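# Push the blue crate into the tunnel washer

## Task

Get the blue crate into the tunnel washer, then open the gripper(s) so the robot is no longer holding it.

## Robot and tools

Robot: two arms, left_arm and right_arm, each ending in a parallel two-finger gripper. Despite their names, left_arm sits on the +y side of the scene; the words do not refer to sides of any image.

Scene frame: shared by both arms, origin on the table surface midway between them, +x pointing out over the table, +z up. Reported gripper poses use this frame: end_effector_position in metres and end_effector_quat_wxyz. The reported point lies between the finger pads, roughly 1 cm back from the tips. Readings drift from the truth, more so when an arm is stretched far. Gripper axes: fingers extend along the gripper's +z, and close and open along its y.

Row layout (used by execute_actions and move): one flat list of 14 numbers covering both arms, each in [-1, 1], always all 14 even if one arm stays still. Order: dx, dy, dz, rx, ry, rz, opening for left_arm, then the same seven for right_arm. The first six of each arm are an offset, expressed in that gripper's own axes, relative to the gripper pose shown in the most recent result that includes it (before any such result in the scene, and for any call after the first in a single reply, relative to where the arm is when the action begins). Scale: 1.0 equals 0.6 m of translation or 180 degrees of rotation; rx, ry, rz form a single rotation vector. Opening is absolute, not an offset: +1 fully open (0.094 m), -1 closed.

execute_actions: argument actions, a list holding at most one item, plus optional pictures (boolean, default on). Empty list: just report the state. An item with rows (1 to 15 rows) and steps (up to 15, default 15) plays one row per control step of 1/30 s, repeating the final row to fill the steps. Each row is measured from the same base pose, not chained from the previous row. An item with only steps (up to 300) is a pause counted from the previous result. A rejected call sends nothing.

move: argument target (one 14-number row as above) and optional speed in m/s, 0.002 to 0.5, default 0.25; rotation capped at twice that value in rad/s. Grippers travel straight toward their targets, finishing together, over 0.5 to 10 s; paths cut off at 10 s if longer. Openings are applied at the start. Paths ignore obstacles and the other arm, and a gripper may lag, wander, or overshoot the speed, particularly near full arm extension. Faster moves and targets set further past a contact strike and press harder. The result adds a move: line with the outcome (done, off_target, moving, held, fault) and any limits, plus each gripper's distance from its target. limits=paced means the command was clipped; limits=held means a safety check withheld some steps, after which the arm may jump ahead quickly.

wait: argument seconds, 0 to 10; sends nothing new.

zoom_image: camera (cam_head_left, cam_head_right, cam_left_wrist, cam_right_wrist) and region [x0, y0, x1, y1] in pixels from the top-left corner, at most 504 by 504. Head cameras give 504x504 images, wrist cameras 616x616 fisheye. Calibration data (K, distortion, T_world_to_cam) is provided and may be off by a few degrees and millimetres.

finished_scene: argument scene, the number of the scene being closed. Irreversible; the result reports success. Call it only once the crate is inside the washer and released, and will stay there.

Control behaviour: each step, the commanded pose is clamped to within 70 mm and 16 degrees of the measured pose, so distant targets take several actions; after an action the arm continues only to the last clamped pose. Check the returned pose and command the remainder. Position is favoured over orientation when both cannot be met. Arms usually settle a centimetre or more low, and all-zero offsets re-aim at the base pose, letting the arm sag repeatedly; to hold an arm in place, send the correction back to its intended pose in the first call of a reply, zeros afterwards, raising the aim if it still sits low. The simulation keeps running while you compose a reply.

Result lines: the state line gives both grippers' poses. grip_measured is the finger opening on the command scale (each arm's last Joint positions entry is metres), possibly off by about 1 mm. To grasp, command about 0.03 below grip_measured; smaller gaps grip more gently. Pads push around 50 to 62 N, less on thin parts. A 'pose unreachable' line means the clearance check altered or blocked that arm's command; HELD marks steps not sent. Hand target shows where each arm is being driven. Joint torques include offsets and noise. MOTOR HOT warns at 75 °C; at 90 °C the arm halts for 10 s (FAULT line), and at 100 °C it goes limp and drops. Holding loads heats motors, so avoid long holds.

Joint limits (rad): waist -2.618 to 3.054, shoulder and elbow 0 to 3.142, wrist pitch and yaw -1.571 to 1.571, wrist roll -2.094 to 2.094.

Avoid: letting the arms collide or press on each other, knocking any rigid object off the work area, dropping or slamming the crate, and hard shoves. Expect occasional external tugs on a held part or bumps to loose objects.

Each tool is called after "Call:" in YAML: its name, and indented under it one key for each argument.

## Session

Call:
execute_actions:
  actions: []

Scene clock: 0.00 s of 4200.00 s.
left_arm: end_effector_position=(+0.0717, +0.0284, +0.1326) grip_measured=+1.000 end_effector_quat_wxyz=(-0.021, +0.832, +0.548, +0.075) | right_arm: end_effector_position=(+0.2841, -0.4262, +0.1831) grip_measured=+1.000 end_effector_quat_wxyz=(+0.587, +0.142, +0.789, -0.115)
Joint positions: left_arm=[-1.321  1.447  1.199 -1.411 -0.13   0.663  0.094] | right_arm=[-0.087  0.493  0.301 -0.125  0.409  0.113  0.094]
Joint velocities: left_arm=[-0.002 -0.007 -0.017 -0.007  0.007  0.007  0.   ] | right_arm=[-0.007 -0.012 -0.002 -0.037  0.051 -0.007  0.   ]
Joint torques (N m, as the arm reports them, + toward a larger angle): no reading
Motor temperatures (°C, as the motors report them): left_arm=[25 29 30 25 27 24] | right_arm=[25 28 25 26 24 24]
Hand target (left_arm): +0.072, +0.025, +0.137; -0.011, +0.832, +0.550, +0.070
Hand target (right_arm): +0.284, -0.427, +0.189; +0.593, +0.143, +0.784, -0.116
camera_calibration (this result's frames):
cam_left_wrist: T_world_to_cam=[[-0.85078, 0.523534, -0.0456805, 0.0637425], [0.31231, 0.573601, 0.757261, -0.100491], [0.422654, 0.629996, -0.651513, 0.142814], [0, 0, 0, 1]] pos_world=[0.0252543, -0.0657018, 0.172055]
cam_right_wrist: T_world_to_cam=[[-0.477133, -0.864232, -0.159522, -0.206981], [-0.603533, 0.454169, -0.655346, 0.524733], [0.638821, -0.216411, -0.738291, -0.0112577], [0, 0, 0, 1]] pos_world=[0.225128, -0.419634, 0.302553]

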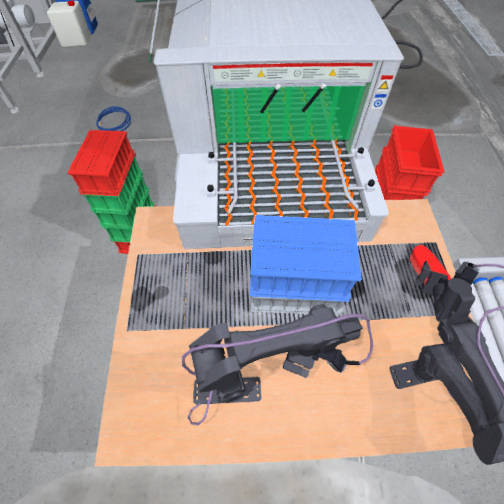

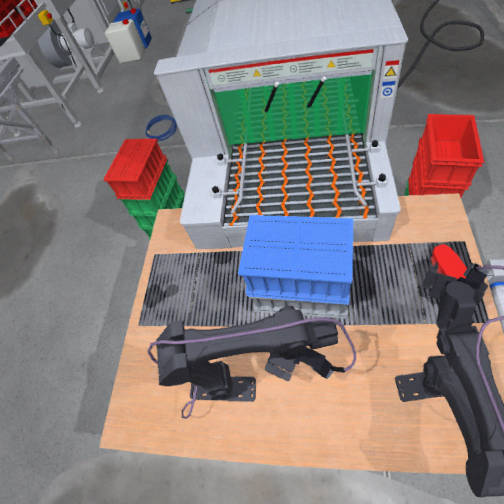

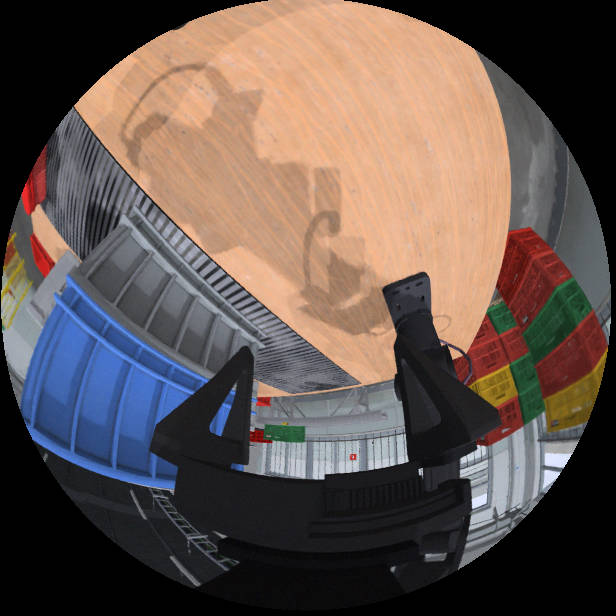

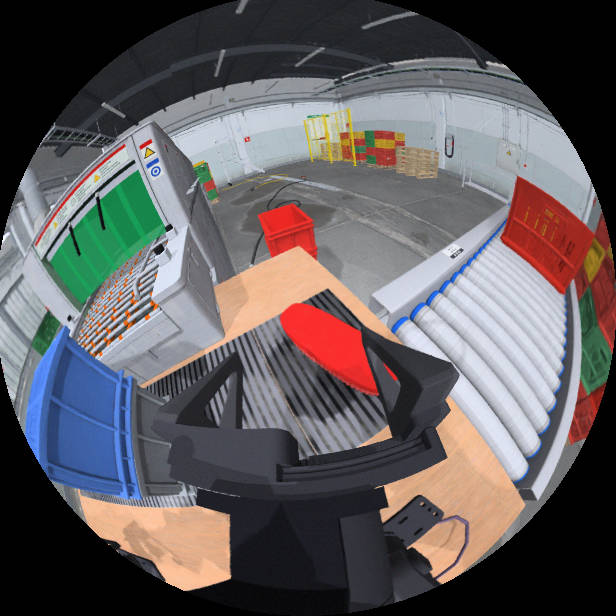

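Call:
move:
  target: [0.358,0.012,-0.182,-0.028,-0.291,-0.133,-0.3,-0.047,0.4,-0.093,-0.556,0.046,-0.236,-0.3]

Scene clock: 13.97 s of 4200.00 s.
left_arm: end_effector_position=(+0.1542, +0.2145, +0.2607) grip_measured=-0.298 end_effector_quat_wxyz=(+0.277, +0.594, +0.753, +0.059) | right_arm: end_effector_position=(+0.3299, -0.1918, +0.2199) grip_measured=-0.298 end_effector_quat_wxyz=(+0.369, -0.595, +0.631, +0.334)
Joint positions: left_arm=[ 0.298  0.87   1.285 -1.55   0.388  1.56   0.033] | right_arm=[-0.06   1.606  1.347 -1.043 -1.02  -1.279  0.033]
Joint velocities: left_arm=[ 0.017 -0.007 -0.017 -0.022 -0.022 -0.007 -0.   ] | right_arm=[-0.007  0.012 -0.007 -0.081 -0.022 -0.066 -0.   ]
Joint torques (N m, as the arm reports them, + toward a larger angle): left_arm=[ 1.01 -0.7   6.99  0.69  0.57  0.05] | right_arm=[ 0.58 -6.83  9.92  0.31 -0.74 -0.08]
Motor temperatures (°C, as the motors report them): left_arm=[25 30 32 25 27 24] | right_arm=[25 28 28 29 24 24]
Hand target (left_arm): +0.151, +0.210, +0.272; +0.296, +0.593, +0.746, +0.066
Hand target (right_arm): +0.330, -0.187, +0.226; -0.373, +0.597, -0.621, -0.345
Off the commanded pose (left_arm): 0.014 m, 40 deg; orientation clipped at the last step of the last action.
Off the commanded pose (right_arm): 0.007 m, 2 deg.
joint sent to its limit (left arm) — the command would take joint 4 (wrist pitch) past its lower limit, so that joint was sent only as far as its limit.
move: off_target (left_arm); limits=paced
camera_calibration (this result's frames):
cam_left_wrist: T_world_to_cam=[[-0.863022, -0.159325, -0.479383, 0.303798], [-0.341131, 0.883719, 0.320423, -0.181881], [0.372588, 0.440064, -0.81702, 0.165722], [0, 0, 0, 1]] pos_world=[0.138393, 0.136206, 0.339313]
cam_right_wrist: T_world_to_cam=[[0.963481, -0.239009, -0.120748, -0.340534], [-0.267623, -0.844108, -0.464607, 0.068239], [0.00912111, 0.479954, -0.877246, 0.409229], [0, 0, 0, 1]] pos_world=[0.342628, -0.220201, 0.34958]

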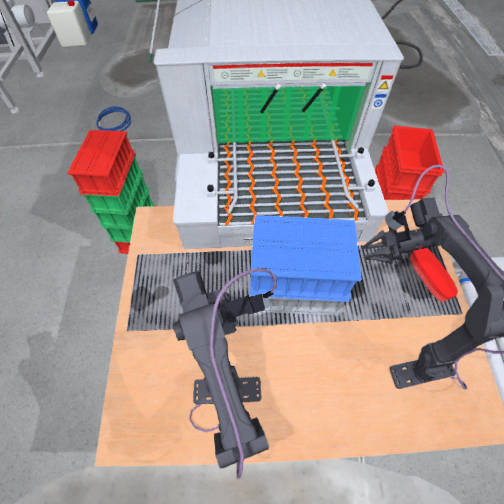

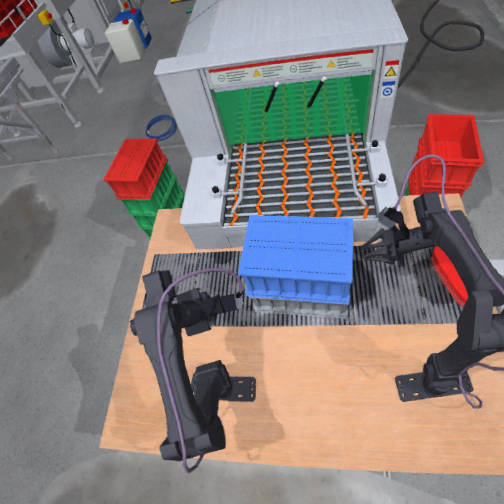

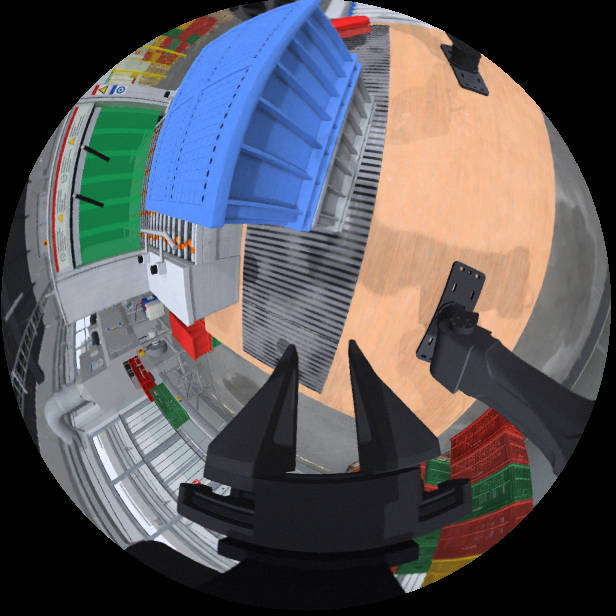

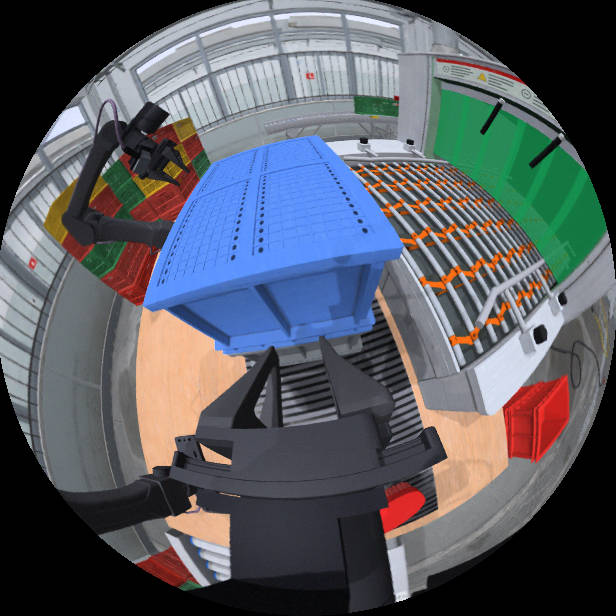

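Call:
move:
  target: [-0.077,0.225,0.215,0.158,-0.177,-0.02,-0.3,-0.028,0.008,0.042,0,0,0,-0.3]
  speed: 0.2

Scene clock: 22.00 s of 4200.00 s.
left_arm: end_effector_position=(+0.3358, +0.1838, +0.2081) grip_measured=-0.298 end_effector_quat_wxyz=(+0.320, +0.602, +0.680, -0.270) | right_arm: end_effector_position=(+0.3319, -0.1638, +0.2130) grip_measured=-0.298 end_effector_quat_wxyz=(+0.358, -0.591, +0.639, +0.337)
Joint positions: left_arm=[ 0.242  1.852  1.696 -1.542  0.856  1.762  0.033] | right_arm=[ 0.034  1.606  1.318 -0.9   -0.98  -1.11   0.033]
Joint velocities: left_arm=[ 0.002 -0.012 -0.007  0.051  0.037 -0.037  0.   ] | right_arm=[-0.017  0.007 -0.017  0.022 -0.051 -0.066 -0.   ]
Joint torques (N m, as the arm reports them, + toward a larger angle): left_arm=[-1.1  -7.36  7.82 -0.31  0.92  0.1 ] | right_arm=[  0.5  -11.25   7.23   0.76  -0.54  -0.03]
Motor temperatures (°C, as the motors report them): left_arm=[25 30 32 25 27 24] | right_arm=[25 29 28 28 24 24]
Hand target (left_arm): +0.339, +0.176, +0.222; +0.337, +0.606, +0.667, -0.273
Hand target (right_arm): +0.327, -0.161, +0.221; -0.368, +0.596, -0.630, -0.335
Off the commanded pose (left_arm): 0.018 m, 4 deg.
Off the commanded pose (right_arm): 0.010 m, 2 deg.
joint sent to its limit (left arm) — the command would take joint 4 (wrist pitch) past its lower limit, so that joint was sent only as far as its limit.
move: off_target (left_arm)
camera_calibration (this result's frames):
cam_left_wrist: T_world_to_cam=[[-0.989154, -0.0527406, -0.137089, 0.381947], [-0.0317955, 0.988067, -0.150709, -0.100929], [0.143402, -0.144716, -0.979027, 0.286702], [0, 0, 0, 1]] pos_world=[0.333481, 0.161359, 0.317839]
cam_right_wrist: T_world_to_cam=[[0.95859, -0.246122, -0.143279, -0.331302], [-0.284549, -0.848382, -0.446408, 0.0903112], [-0.0116846, 0.468693, -0.883284, 0.396017], [0, 0, 0, 1]] pos_world=[0.347908, -0.190532, 0.342642]

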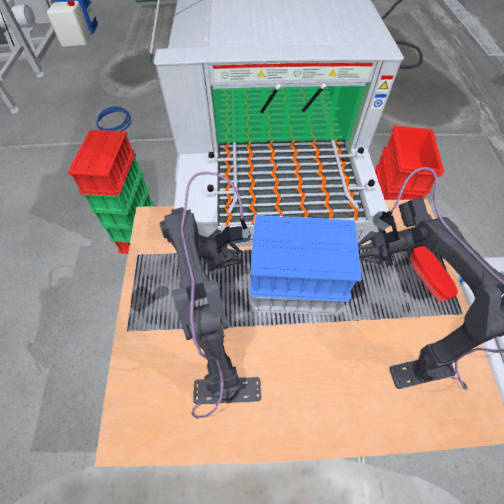

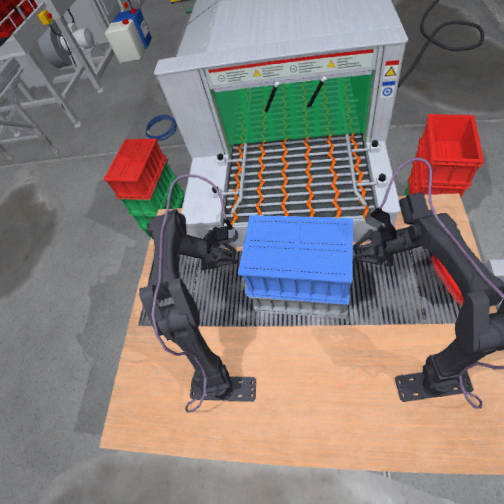

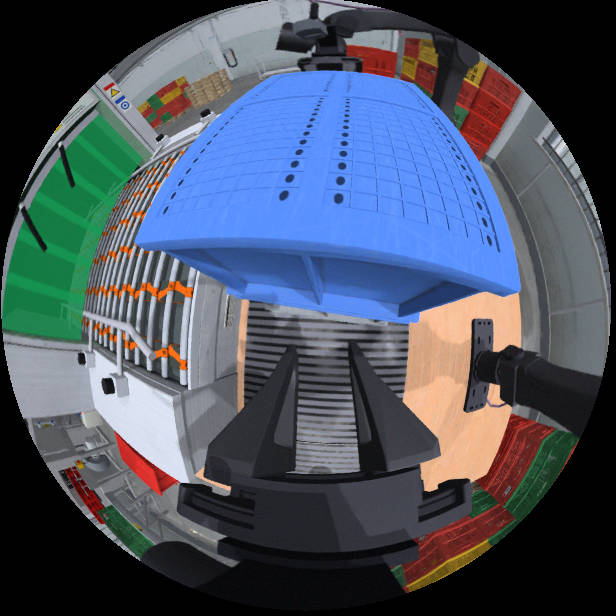

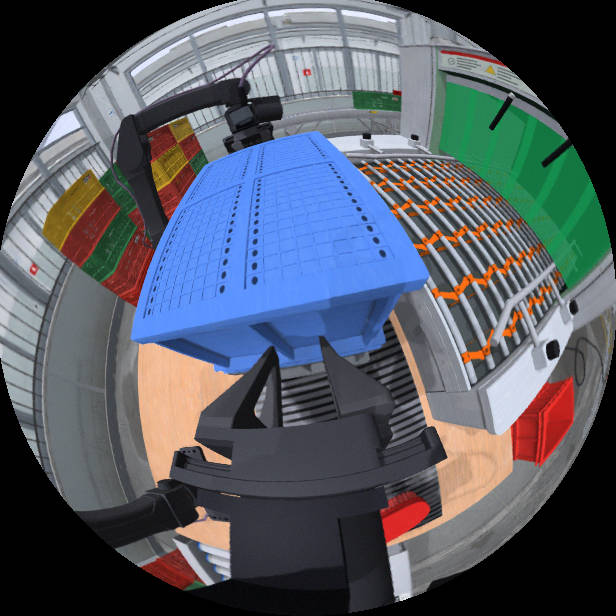

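Call:
move:
  target: [-0.077,0.007,0.053,0.02,-0.01,0.015,-0.2,-0.035,0.028,0.028,0,-0.006,0,0.1]
  speed: 0.05

Call:
execute_actions:
  actions:
    - {"rows":[[-0.03,0,0,0,-0.012,0,-1,-0.016,0,0.009,0,-0.006,0,-1]],"steps":15}

Scene clock: 28.40 s of 4200.00 s.
left_arm: end_effector_position=(+0.3384, +0.1455, +0.2111) grip_measured=-0.202 end_effector_quat_wxyz=(+0.294, +0.625, +0.666, -0.283) | right_arm: end_effector_position=(+0.3255, -0.1486, +0.2086) grip_measured=+0.098 end_effector_quat_wxyz=(+0.346, -0.580, +0.659, +0.330)
Joint positions: left_arm=[ 0.118  1.873  1.75  -1.536  0.836  1.677  0.037] | right_arm=[ 0.099  1.569  1.271 -0.81  -0.919 -0.969  0.052]
Joint velocities: left_arm=[ 0.002 -0.012 -0.002 -0.022 -0.051 -0.022 -0.   ] | right_arm=[ 0.007  0.002  0.002  0.037 -0.066 -0.022 -0.001]
Joint torques (N m, as the arm reports them, + toward a larger angle): left_arm=[-2.39 -6.84  7.73  0.09  1.12 -0.16] | right_arm=[  1.97 -10.4    7.46   1.15  -0.83   0.03]
Motor temperatures (°C, as the motors report them): left_arm=[25 31 33 25 27 24] | right_arm=[25 30 28 28 24 24]
Hand target (left_arm): +0.346, +0.131, +0.224; +0.319, +0.623, +0.651, -0.293
Hand target (right_arm): +0.317, -0.138, +0.222; +0.362, -0.589, +0.636, +0.343
Off the commanded pose (left_arm): 0.021 m, 3 deg.
Off the commanded pose (right_arm): 0.020 m, 4 deg.
move: off_target (left_arm, right_arm)
camera_calibration (this result's frames):
cam_left_wrist: T_world_to_cam=[[-0.993927, 0.0193421, -0.10833, 0.368001], [0.033456, 0.990946, -0.130026, -0.0894564], [0.104834, -0.132861, -0.985575, 0.296444], [0, 0, 0, 1]] pos_world=[0.337681, 0.120914, 0.320401]
cam_right_wrist: T_world_to_cam=[[0.94498, -0.283666, -0.16293, -0.319138], [-0.326448, -0.849826, -0.413796, 0.10598], [-0.0210824, 0.444217, -0.895671, 0.386967], [0, 0, 0, 1]] pos_world=[0.344334, -0.172361, 0.338452]

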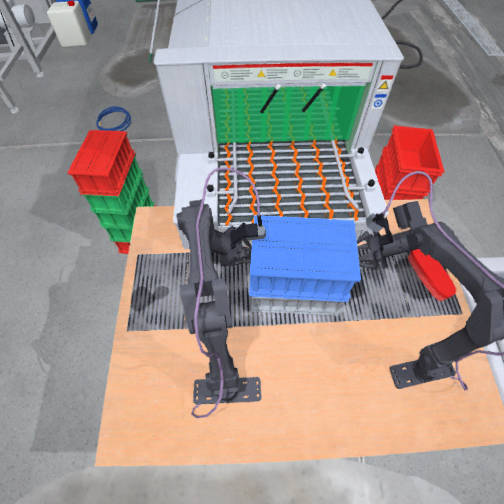

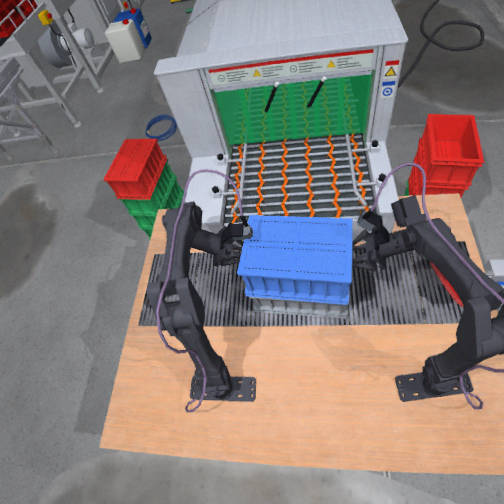

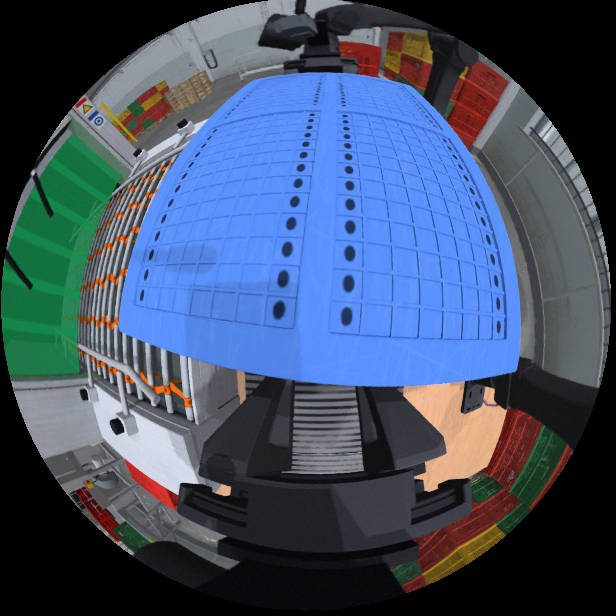

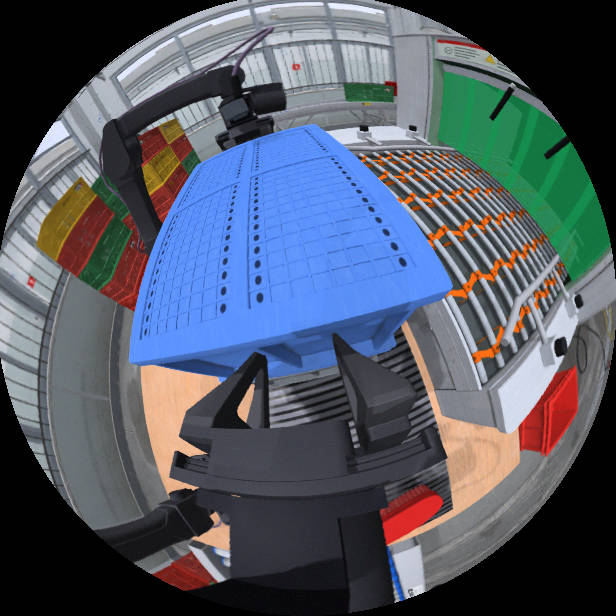

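Scene clock: 28.90 s of 4200.00 s.
left_arm: end_effector_position=(+0.3387, +0.1454, +0.2107) grip_measured=-0.943 end_effector_quat_wxyz=(+0.292, +0.624, +0.668, -0.282) | right_arm: end_effector_position=(+0.3273, -0.1464, +0.2081) grip_measured=-0.954 end_effector_quat_wxyz=(+0.346, -0.579, +0.663, +0.326)
Joint positions: left_arm=[ 0.116  1.873  1.75  -1.533  0.832  1.67   0.003] | right_arm=[ 0.108  1.569  1.271 -0.793 -0.904 -0.948  0.002]
Joint velocities: left_arm=[-0.007  0.002  0.017 -0.007 -0.037 -0.051  0.001] | right_arm=[ 0.002  0.007  0.017 -0.007 -0.037  0.022  0.001]
Joint torques (N m, as the arm reports them, + toward a larger angle): left_arm=[-1.86 -7.96  7.17 -0.19  0.96 -0.17] | right_arm=[ 1.05 -7.96  8.67  1.08 -0.61  0.25]
Motor temperatures (°C, as the motors report them): left_arm=[25 31 33 25 27 24] | right_arm=[25 30 28 28 24 24]
Hand target (left_arm): +0.339, +0.134, +0.224; +0.306, +0.619, +0.660, -0.294
Hand target (right_arm): +0.327, -0.139, +0.214; +0.351, -0.578, +0.656, +0.336
Off the commanded pose (left_arm): 0.018 m, 2 deg.
Off the commanded pose (right_arm): 0.009 m, 2 deg.
Steps of this call (steps 1 to 15: all 15 steps of this action). Readings (end_effector_position):
1: left_arm (+0.3383, +0.1457, +0.2109) | right_arm (+0.3256, -0.1486, +0.2083)
2: left_arm (+0.3383, +0.1454, +0.2109) | right_arm (+0.3252, -0.1480, +0.2082)
4: left_arm (+0.3386, +0.1455, +0.2106) | right_arm (+0.3244, -0.1463, +0.2081)
8: left_arm (+0.3387, +0.1454, +0.2107) | right_arm (+0.3269, -0.1463, +0.2082)
15: the state above
camera_calibration (this result's frames):
cam_left_wrist: T_world_to_cam=[[-0.994286, 0.0169583, -0.105393, 0.368072], [0.0303377, 0.99148, -0.126674, -0.0891835], [0.102347, -0.129148, -0.98633, 0.296474], [0, 0, 0, 1]] pos_world=[0.338331, 0.120471, 0.319916]
cam_right_wrist: T_world_to_cam=[[0.94286, -0.292987, -0.158662, -0.321882], [-0.332845, -0.849862, -0.408594, 0.109318], [-0.0151276, 0.438057, -0.89882, 0.383387], [0, 0, 0, 1]] pos_world=[0.345675, -0.169348, 0.338192]

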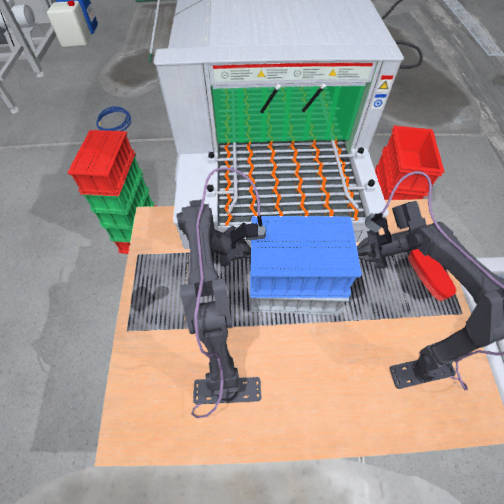

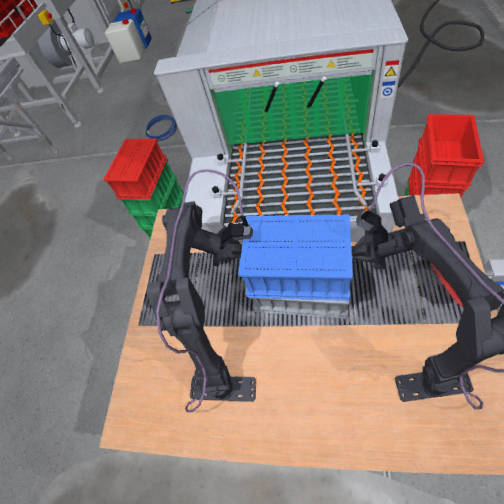

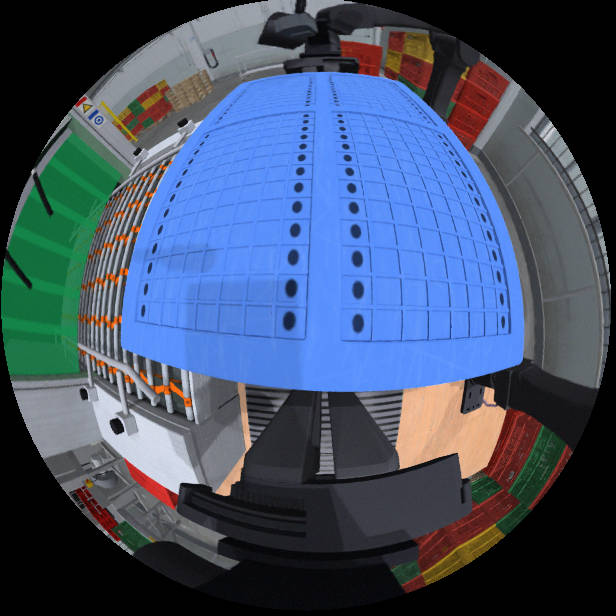

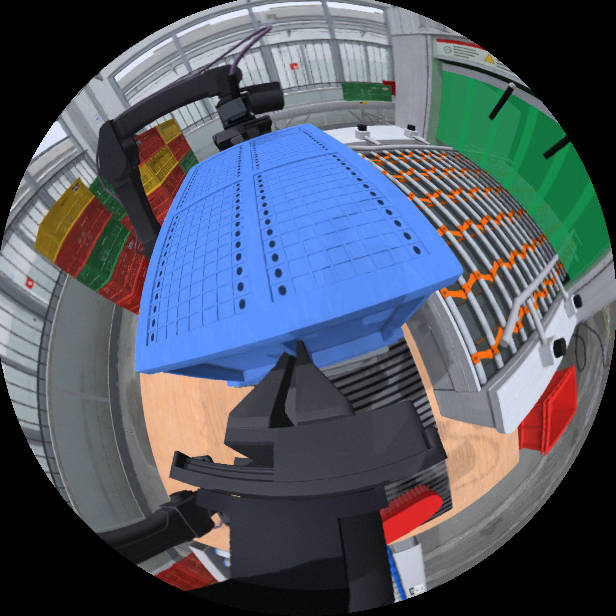

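Call:
move:
  target: [-0.105,-0.002,-0.077,0,-0.015,0,-1,-0.092,0.004,-0.048,0,-0.008,0,-1]
  speed: 0.07

Scene clock: 33.63 s of 4200.00 s.
left_arm: end_effector_position=(+0.3393, +0.1454, +0.2576) grip_measured=-0.942 end_effector_quat_wxyz=(+0.316, +0.597, +0.692, -0.254) | right_arm: end_effector_position=(+0.3307, -0.1470, +0.2575) grip_measured=-0.954 end_effector_quat_wxyz=(+0.351, -0.580, +0.665, +0.312)
Joint positions: left_arm=[ 0.116  1.804  1.852 -1.562  0.834  1.529  0.003] | right_arm=[ 0.113  1.569  1.472 -0.968 -0.877 -0.938  0.002]
Joint velocities: left_arm=[ 0.017 -0.002  0.002  0.022 -0.066 -0.022  0.001] | right_arm=[ 0.007 -0.022 -0.022  0.007 -0.007 -0.066 -0.   ]
Joint torques (N m, as the arm reports them, + toward a larger angle): left_arm=[ 0.18 -9.69  8.11  0.18  1.17 -0.21] | right_arm=[ 0.69 -7.08 11.2   0.72 -0.85  0.25]
Motor temperatures (°C, as the motors report them): left_arm=[25 32 33 25 27 24] | right_arm=[25 30 28 28 24 24]
Hand target (left_arm): +0.338, +0.138, +0.288; +0.356, +0.593, +0.677, -0.252
Hand target (right_arm): +0.328, -0.140, +0.270; +0.355, -0.575, +0.658, +0.332
Off the commanded pose (left_arm): 0.032 m, 6 deg.
Off the commanded pose (right_arm): 0.015 m, 3 deg.
joint sent to its limit (left arm) — the command would take joint 4 (wrist pitch) past its lower limit, so that joint was sent only as far as its limit.
move: off_target (left_arm, right_arm)
camera_calibration (this result's frames):
cam_left_wrist: T_world_to_cam=[[-0.986796, -0.0762459, -0.142899, 0.394276], [-0.0588681, 0.990768, -0.122122, -0.0540046], [0.150891, -0.112098, -0.982174, 0.322614], [0, 0, 0, 1]] pos_world=[0.337211, 0.119732, 0.366609]
cam_right_wrist: T_world_to_cam=[[0.941793, -0.308629, -0.133318, -0.325826], [-0.336021, -0.851485, -0.40257, 0.129359], [0.0107266, 0.423935, -0.905629, 0.41921], [0, 0, 0, 1]] pos_world=[0.345831, -0.16813, 0.388286]

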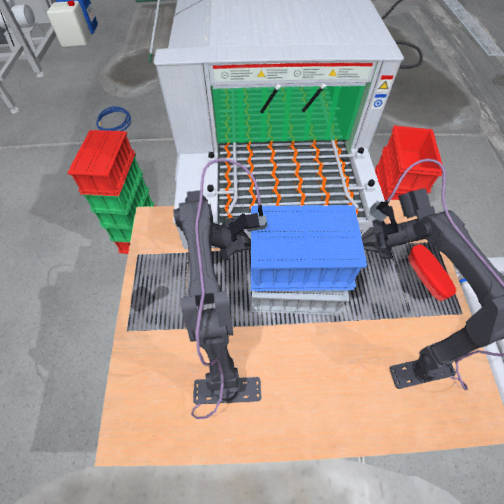

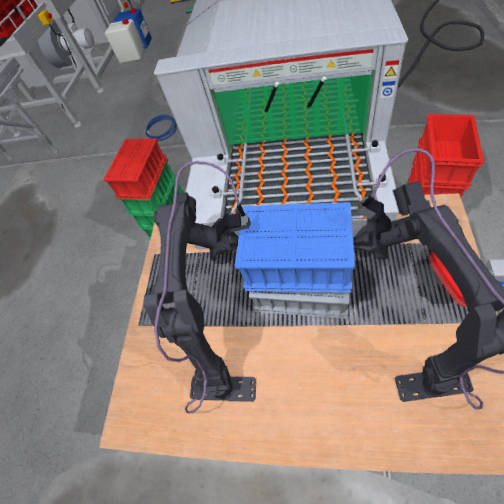

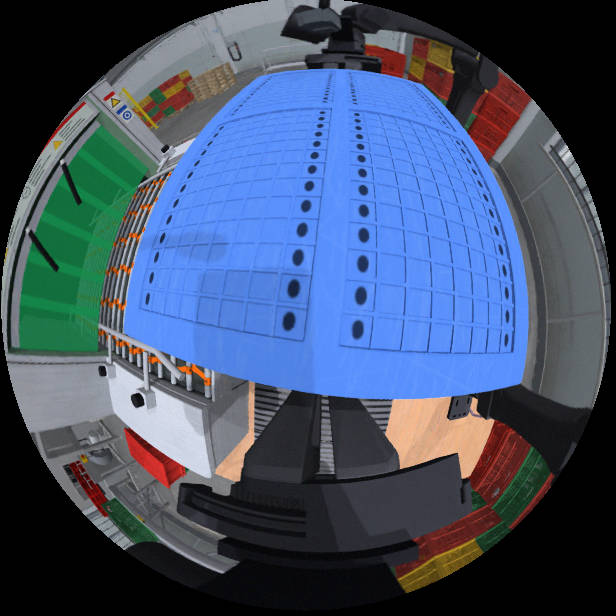

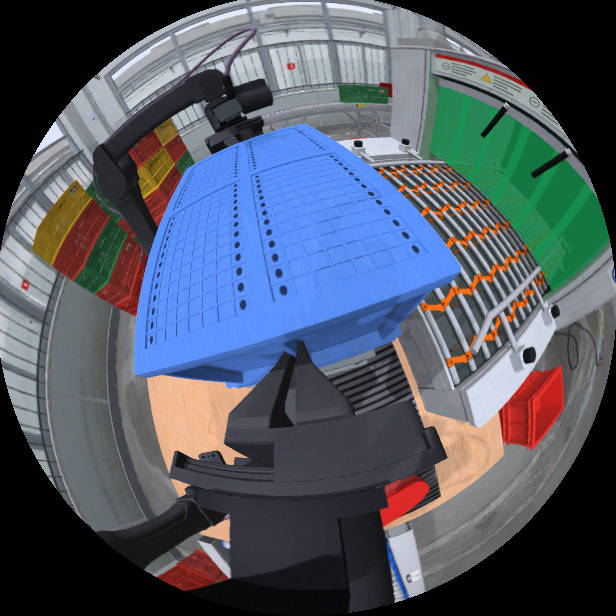

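Call:
move:
  target: [-0.065,0.1,-0.037,0,-0.015,0,-1,-0.048,-0.105,0.01,0,-0.008,0,-1]
  speed: 0.08

Scene clock: 38.63 s of 4200.00 s.
left_arm: end_effector_position=(+0.3971, +0.1550, +0.2755) grip_measured=-0.940 end_effector_quat_wxyz=(+0.338, +0.577, +0.710, -0.222) | right_arm: end_effector_position=(+0.3997, -0.1373, +0.2671) grip_measured=-0.954 end_effector_quat_wxyz=(+0.361, -0.584, +0.662, +0.301)
Joint positions: left_arm=[ 0.116  1.981  2.165 -1.562  0.815  1.412  0.003] | right_arm=[ 0.094  1.832  1.808 -1.034 -0.874 -0.965  0.002]
Joint velocities: left_arm=[ 0.002  0.002 -0.022  0.007  0.022 -0.095 -0.   ] | right_arm=[ 0.012 -0.012  0.027 -0.066 -0.037 -0.007  0.001]
Joint torques (N m, as the arm reports them, + toward a larger angle): left_arm=[-0.05 -9.16  8.56  0.38  1.32 -0.2 ] | right_arm=[  0.1  -10.54  10.64   0.66  -0.74   0.2 ]
Motor temperatures (°C, as the motors report them): left_arm=[25 33 34 25 27 24] | right_arm=[25 30 29 28 24 24]
Hand target (left_arm): +0.397, +0.146, +0.302; +0.375, +0.570, +0.693, -0.235
Hand target (right_arm): +0.397, -0.135, +0.277; +0.361, -0.576, +0.661, +0.318
Off the commanded pose (left_arm): 0.029 m, 6 deg.
Off the commanded pose (right_arm): 0.011 m, 2 deg.
joint sent to its limit (left arm) — the command would take joint 4 (wrist pitch) past its lower limit, so that joint was sent only as far as its limit.
move: off_target (left_arm, right_arm)
camera_calibration (this result's frames):
cam_left_wrist: T_world_to_cam=[[-0.969521, -0.152878, -0.191459, 0.472971], [-0.133173, 0.98475, -0.111947, -0.0303352], [0.205654, -0.0830378, -0.975096, 0.304401], [0, 0, 0, 1]] pos_world=[0.391915, 0.127456, 0.383978]
cam_right_wrist: T_world_to_cam=[[0.944083, -0.313067, -0.103427, -0.396109], [-0.327252, -0.851527, -0.409644, 0.163038], [0.0401748, 0.420584, -0.906363, 0.411019], [0, 0, 0, 1]] pos_world=[0.410802, -0.158045, 0.398352]

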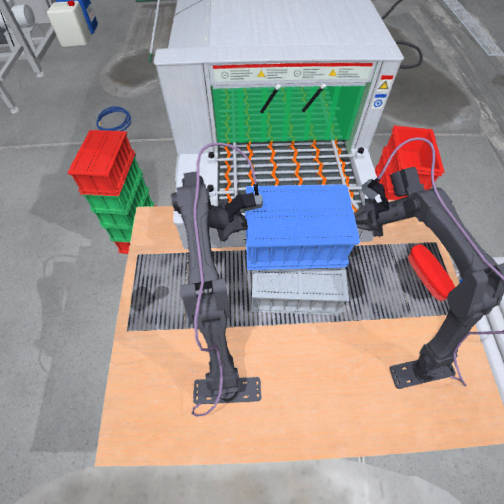

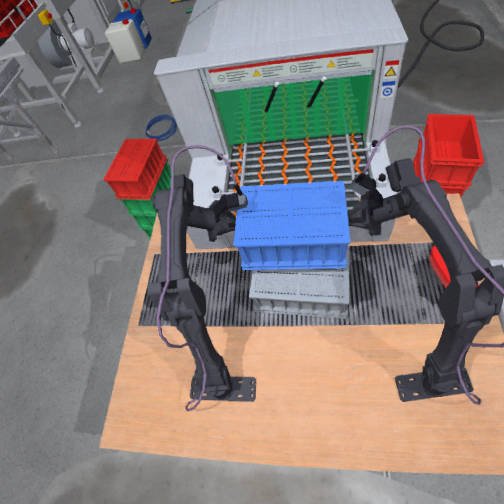

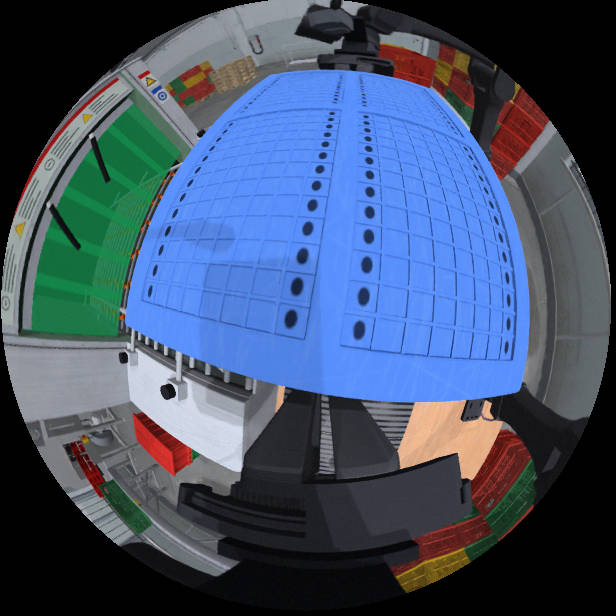

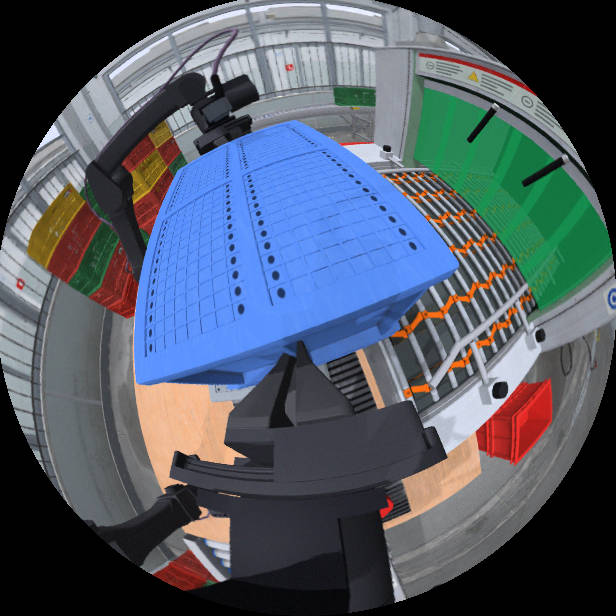

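Call:
move:
  target: [-0.025,0.179,0.055,0.03,-0.01,0.025,-1,0.003,-0.18,0.04,0,-0.006,0,-1]
  speed: 0.08

Call:
move:
  target: [0.006,0.008,0.022,0.02,0,-0.01,-1,0.028,-0.005,0.02,-0.012,0,0.02,-1]
  speed: 0.03

Scene clock: 45.37 s of 4200.00 s.
left_arm: end_effector_position=(+0.5076, +0.1574, +0.2418) grip_measured=-0.937 end_effector_quat_wxyz=(+0.381, +0.565, +0.705, -0.198) | right_arm: end_effector_position=(+0.5169, -0.1351, +0.2433) grip_measured=-0.951 end_effector_quat_wxyz=(+0.376, -0.593, +0.655, +0.280)
Joint positions: left_arm=[ 0.097  2.479  2.825 -1.561  0.832  1.302  0.003] | right_arm=[ 0.047  2.42   2.639 -1.284 -0.874 -1.042  0.002]
Joint velocities: left_arm=[ 0.012 -0.012 -0.012 -0.051  0.022  0.022  0.   ] | right_arm=[-0.002  0.066  0.095 -0.095 -0.007 -0.022  0.001]
Joint torques (N m, as the arm reports them, + toward a larger angle): left_arm=[ -0.91 -12.6    8.28   0.85   1.03  -0.14] | right_arm=[ -0.26 -15.79   9.92   0.56  -0.85   0.36]
Motor temperatures (°C, as the motors report them): left_arm=[25 34 35 25 27 24] | right_arm=[25 32 29 28 24 24]
Hand target (left_arm): +0.507, +0.147, +0.271; +0.418, +0.570, +0.680, -0.195
Hand target (right_arm): +0.510, -0.135, +0.254; +0.374, -0.578, +0.659, +0.303
Off the commanded pose (left_arm): 0.032 m, 11 deg.
Off the commanded pose (right_arm): 0.014 m, 4 deg.
elbow stopped short (left arm): the move would have taken joint 3 (elbow) straighter than the controller allows; a more bent joint 3 avoids this.
move: off_target (left_arm, right_arm)
camera_calibration (this result's frames):
cam_left_wrist: T_world_to_cam=[[-0.941236, -0.204784, -0.268588, 0.586515], [-0.168925, 0.974044, -0.150677, 0.00743086], [0.292472, -0.096451, -0.951398, 0.201312], [0, 0, 0, 1]] pos_world=[0.494426, 0.132287, 0.350178]
cam_right_wrist: T_world_to_cam=[[0.946928, -0.317941, -0.0473462, -0.524278], [-0.308046, -0.855472, -0.416264, 0.184683], [0.0918437, 0.408756, -0.90801, 0.35587], [0, 0, 0, 1]] pos_world=[0.520659, -0.154162, 0.375188]

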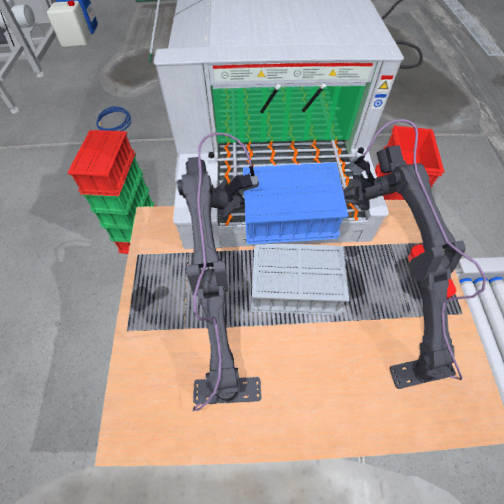

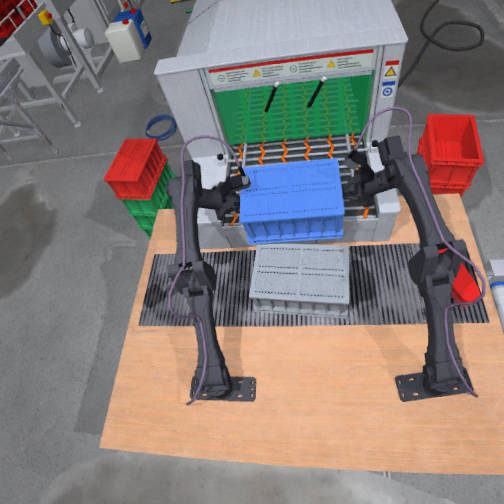

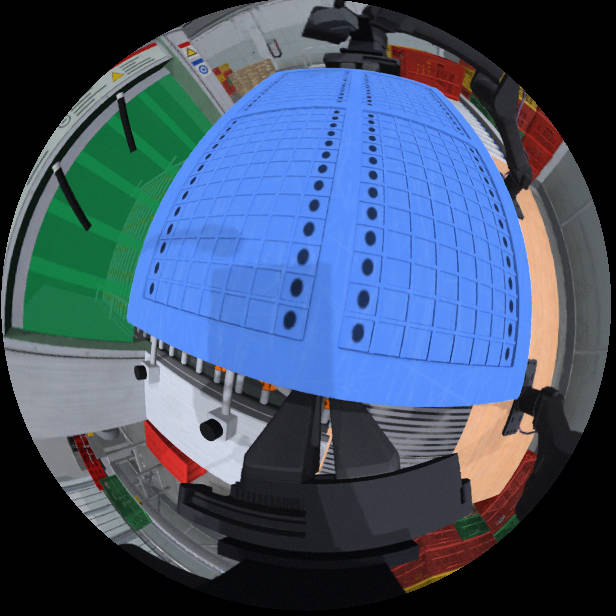

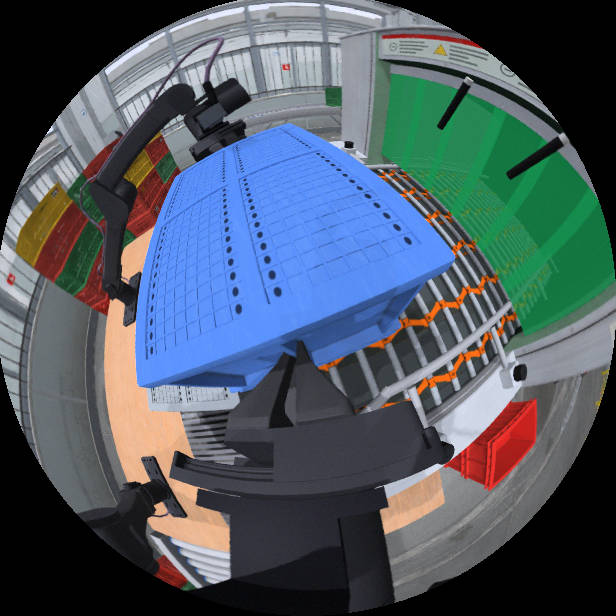

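Scene clock: 46.80 s of 4200.00 s.
left_arm: end_effector_position=(+0.5135, +0.1557, +0.2399) grip_measured=-0.937 end_effector_quat_wxyz=(+0.389, +0.561, +0.702, -0.203) | right_arm: end_effector_position=(+0.5246, -0.1366, +0.2374) grip_measured=-0.951 end_effector_quat_wxyz=(+0.385, -0.597, +0.646, +0.279)
Joint positions: left_arm=[ 0.097  2.505  2.851 -1.547  0.852  1.29   0.003] | right_arm=[ 0.038  2.44   2.639 -1.255 -0.89  -1.06   0.002]
Joint velocities: left_arm=[-0.007 -0.007 -0.017 -0.022  0.051 -0.022  0.001] | right_arm=[-0.012 -0.002 -0.002  0.037  0.007  0.066  0.001]
Joint torques (N m, as the arm reports them, + toward a larger angle): left_arm=[-0.9  -9.6   6.32  0.58  0.45 -0.23] | right_arm=[  0.09 -13.31   7.94   0.46  -0.47   0.36]
Motor temperatures (°C, as the motors report them): left_arm=[25 34 34 25 27 24] | right_arm=[25 32 29 28 24 24]
Hand target (left_arm): +0.515, +0.151, +0.231; +0.380, +0.554, +0.709, -0.213
Hand target (right_arm): +0.521, -0.136, +0.223; -0.359, +0.578, -0.668, -0.302
Off the commanded pose (left_arm): 0.010 m, 4 deg.
Off the commanded pose (right_arm): 0.015 m, 5 deg.
elbow stopped short (left arm): the move would have taken joint 3 (elbow) straighter than the controller allows; a more bent joint 3 avoids this.
move: off_target (left_arm, right_arm)
camera_calibration (this result's frames):
cam_left_wrist: T_world_to_cam=[[-0.939052, -0.210894, -0.271486, 0.59175], [-0.16811, 0.970564, -0.172466, 0.0152143], [0.299866, -0.116315, -0.946864, 0.195814], [0, 0, 0, 1]] pos_world=[0.499524, 0.132806, 0.348685]
cam_right_wrist: T_world_to_cam=[[0.950593, -0.308907, -0.0308228, -0.536955], [-0.291242, -0.853025, -0.433042, 0.178806], [0.107477, 0.420624, -0.900846, 0.342197], [0, 0, 0, 1]] pos_world=[0.525723, -0.157279, 0.369147]

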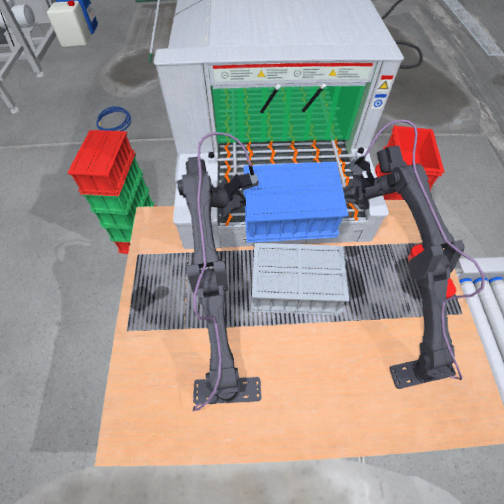

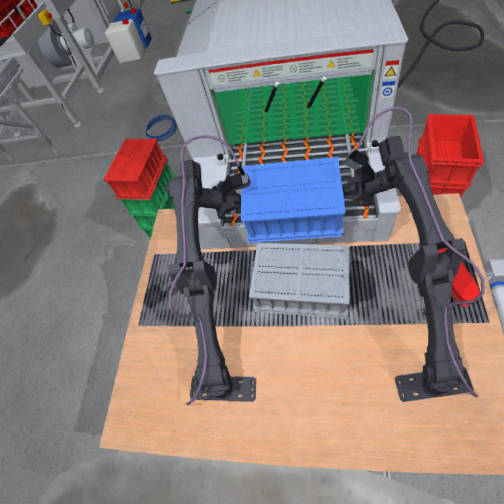

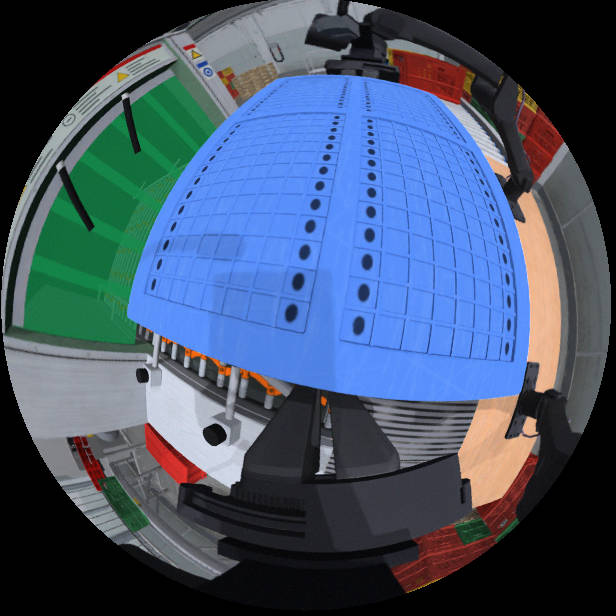

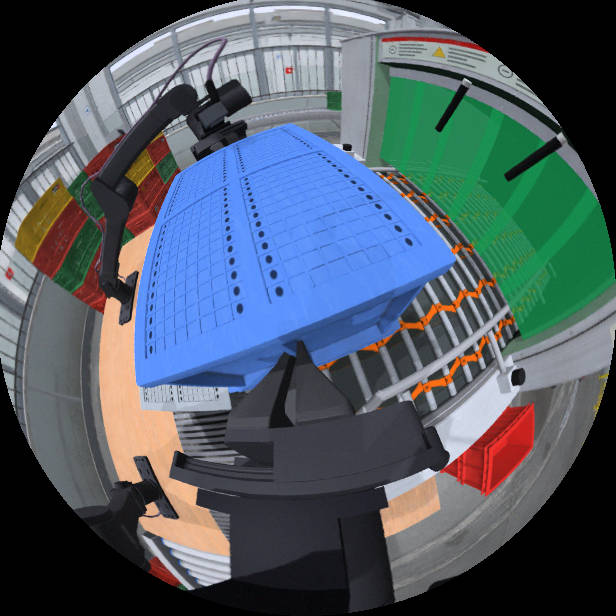

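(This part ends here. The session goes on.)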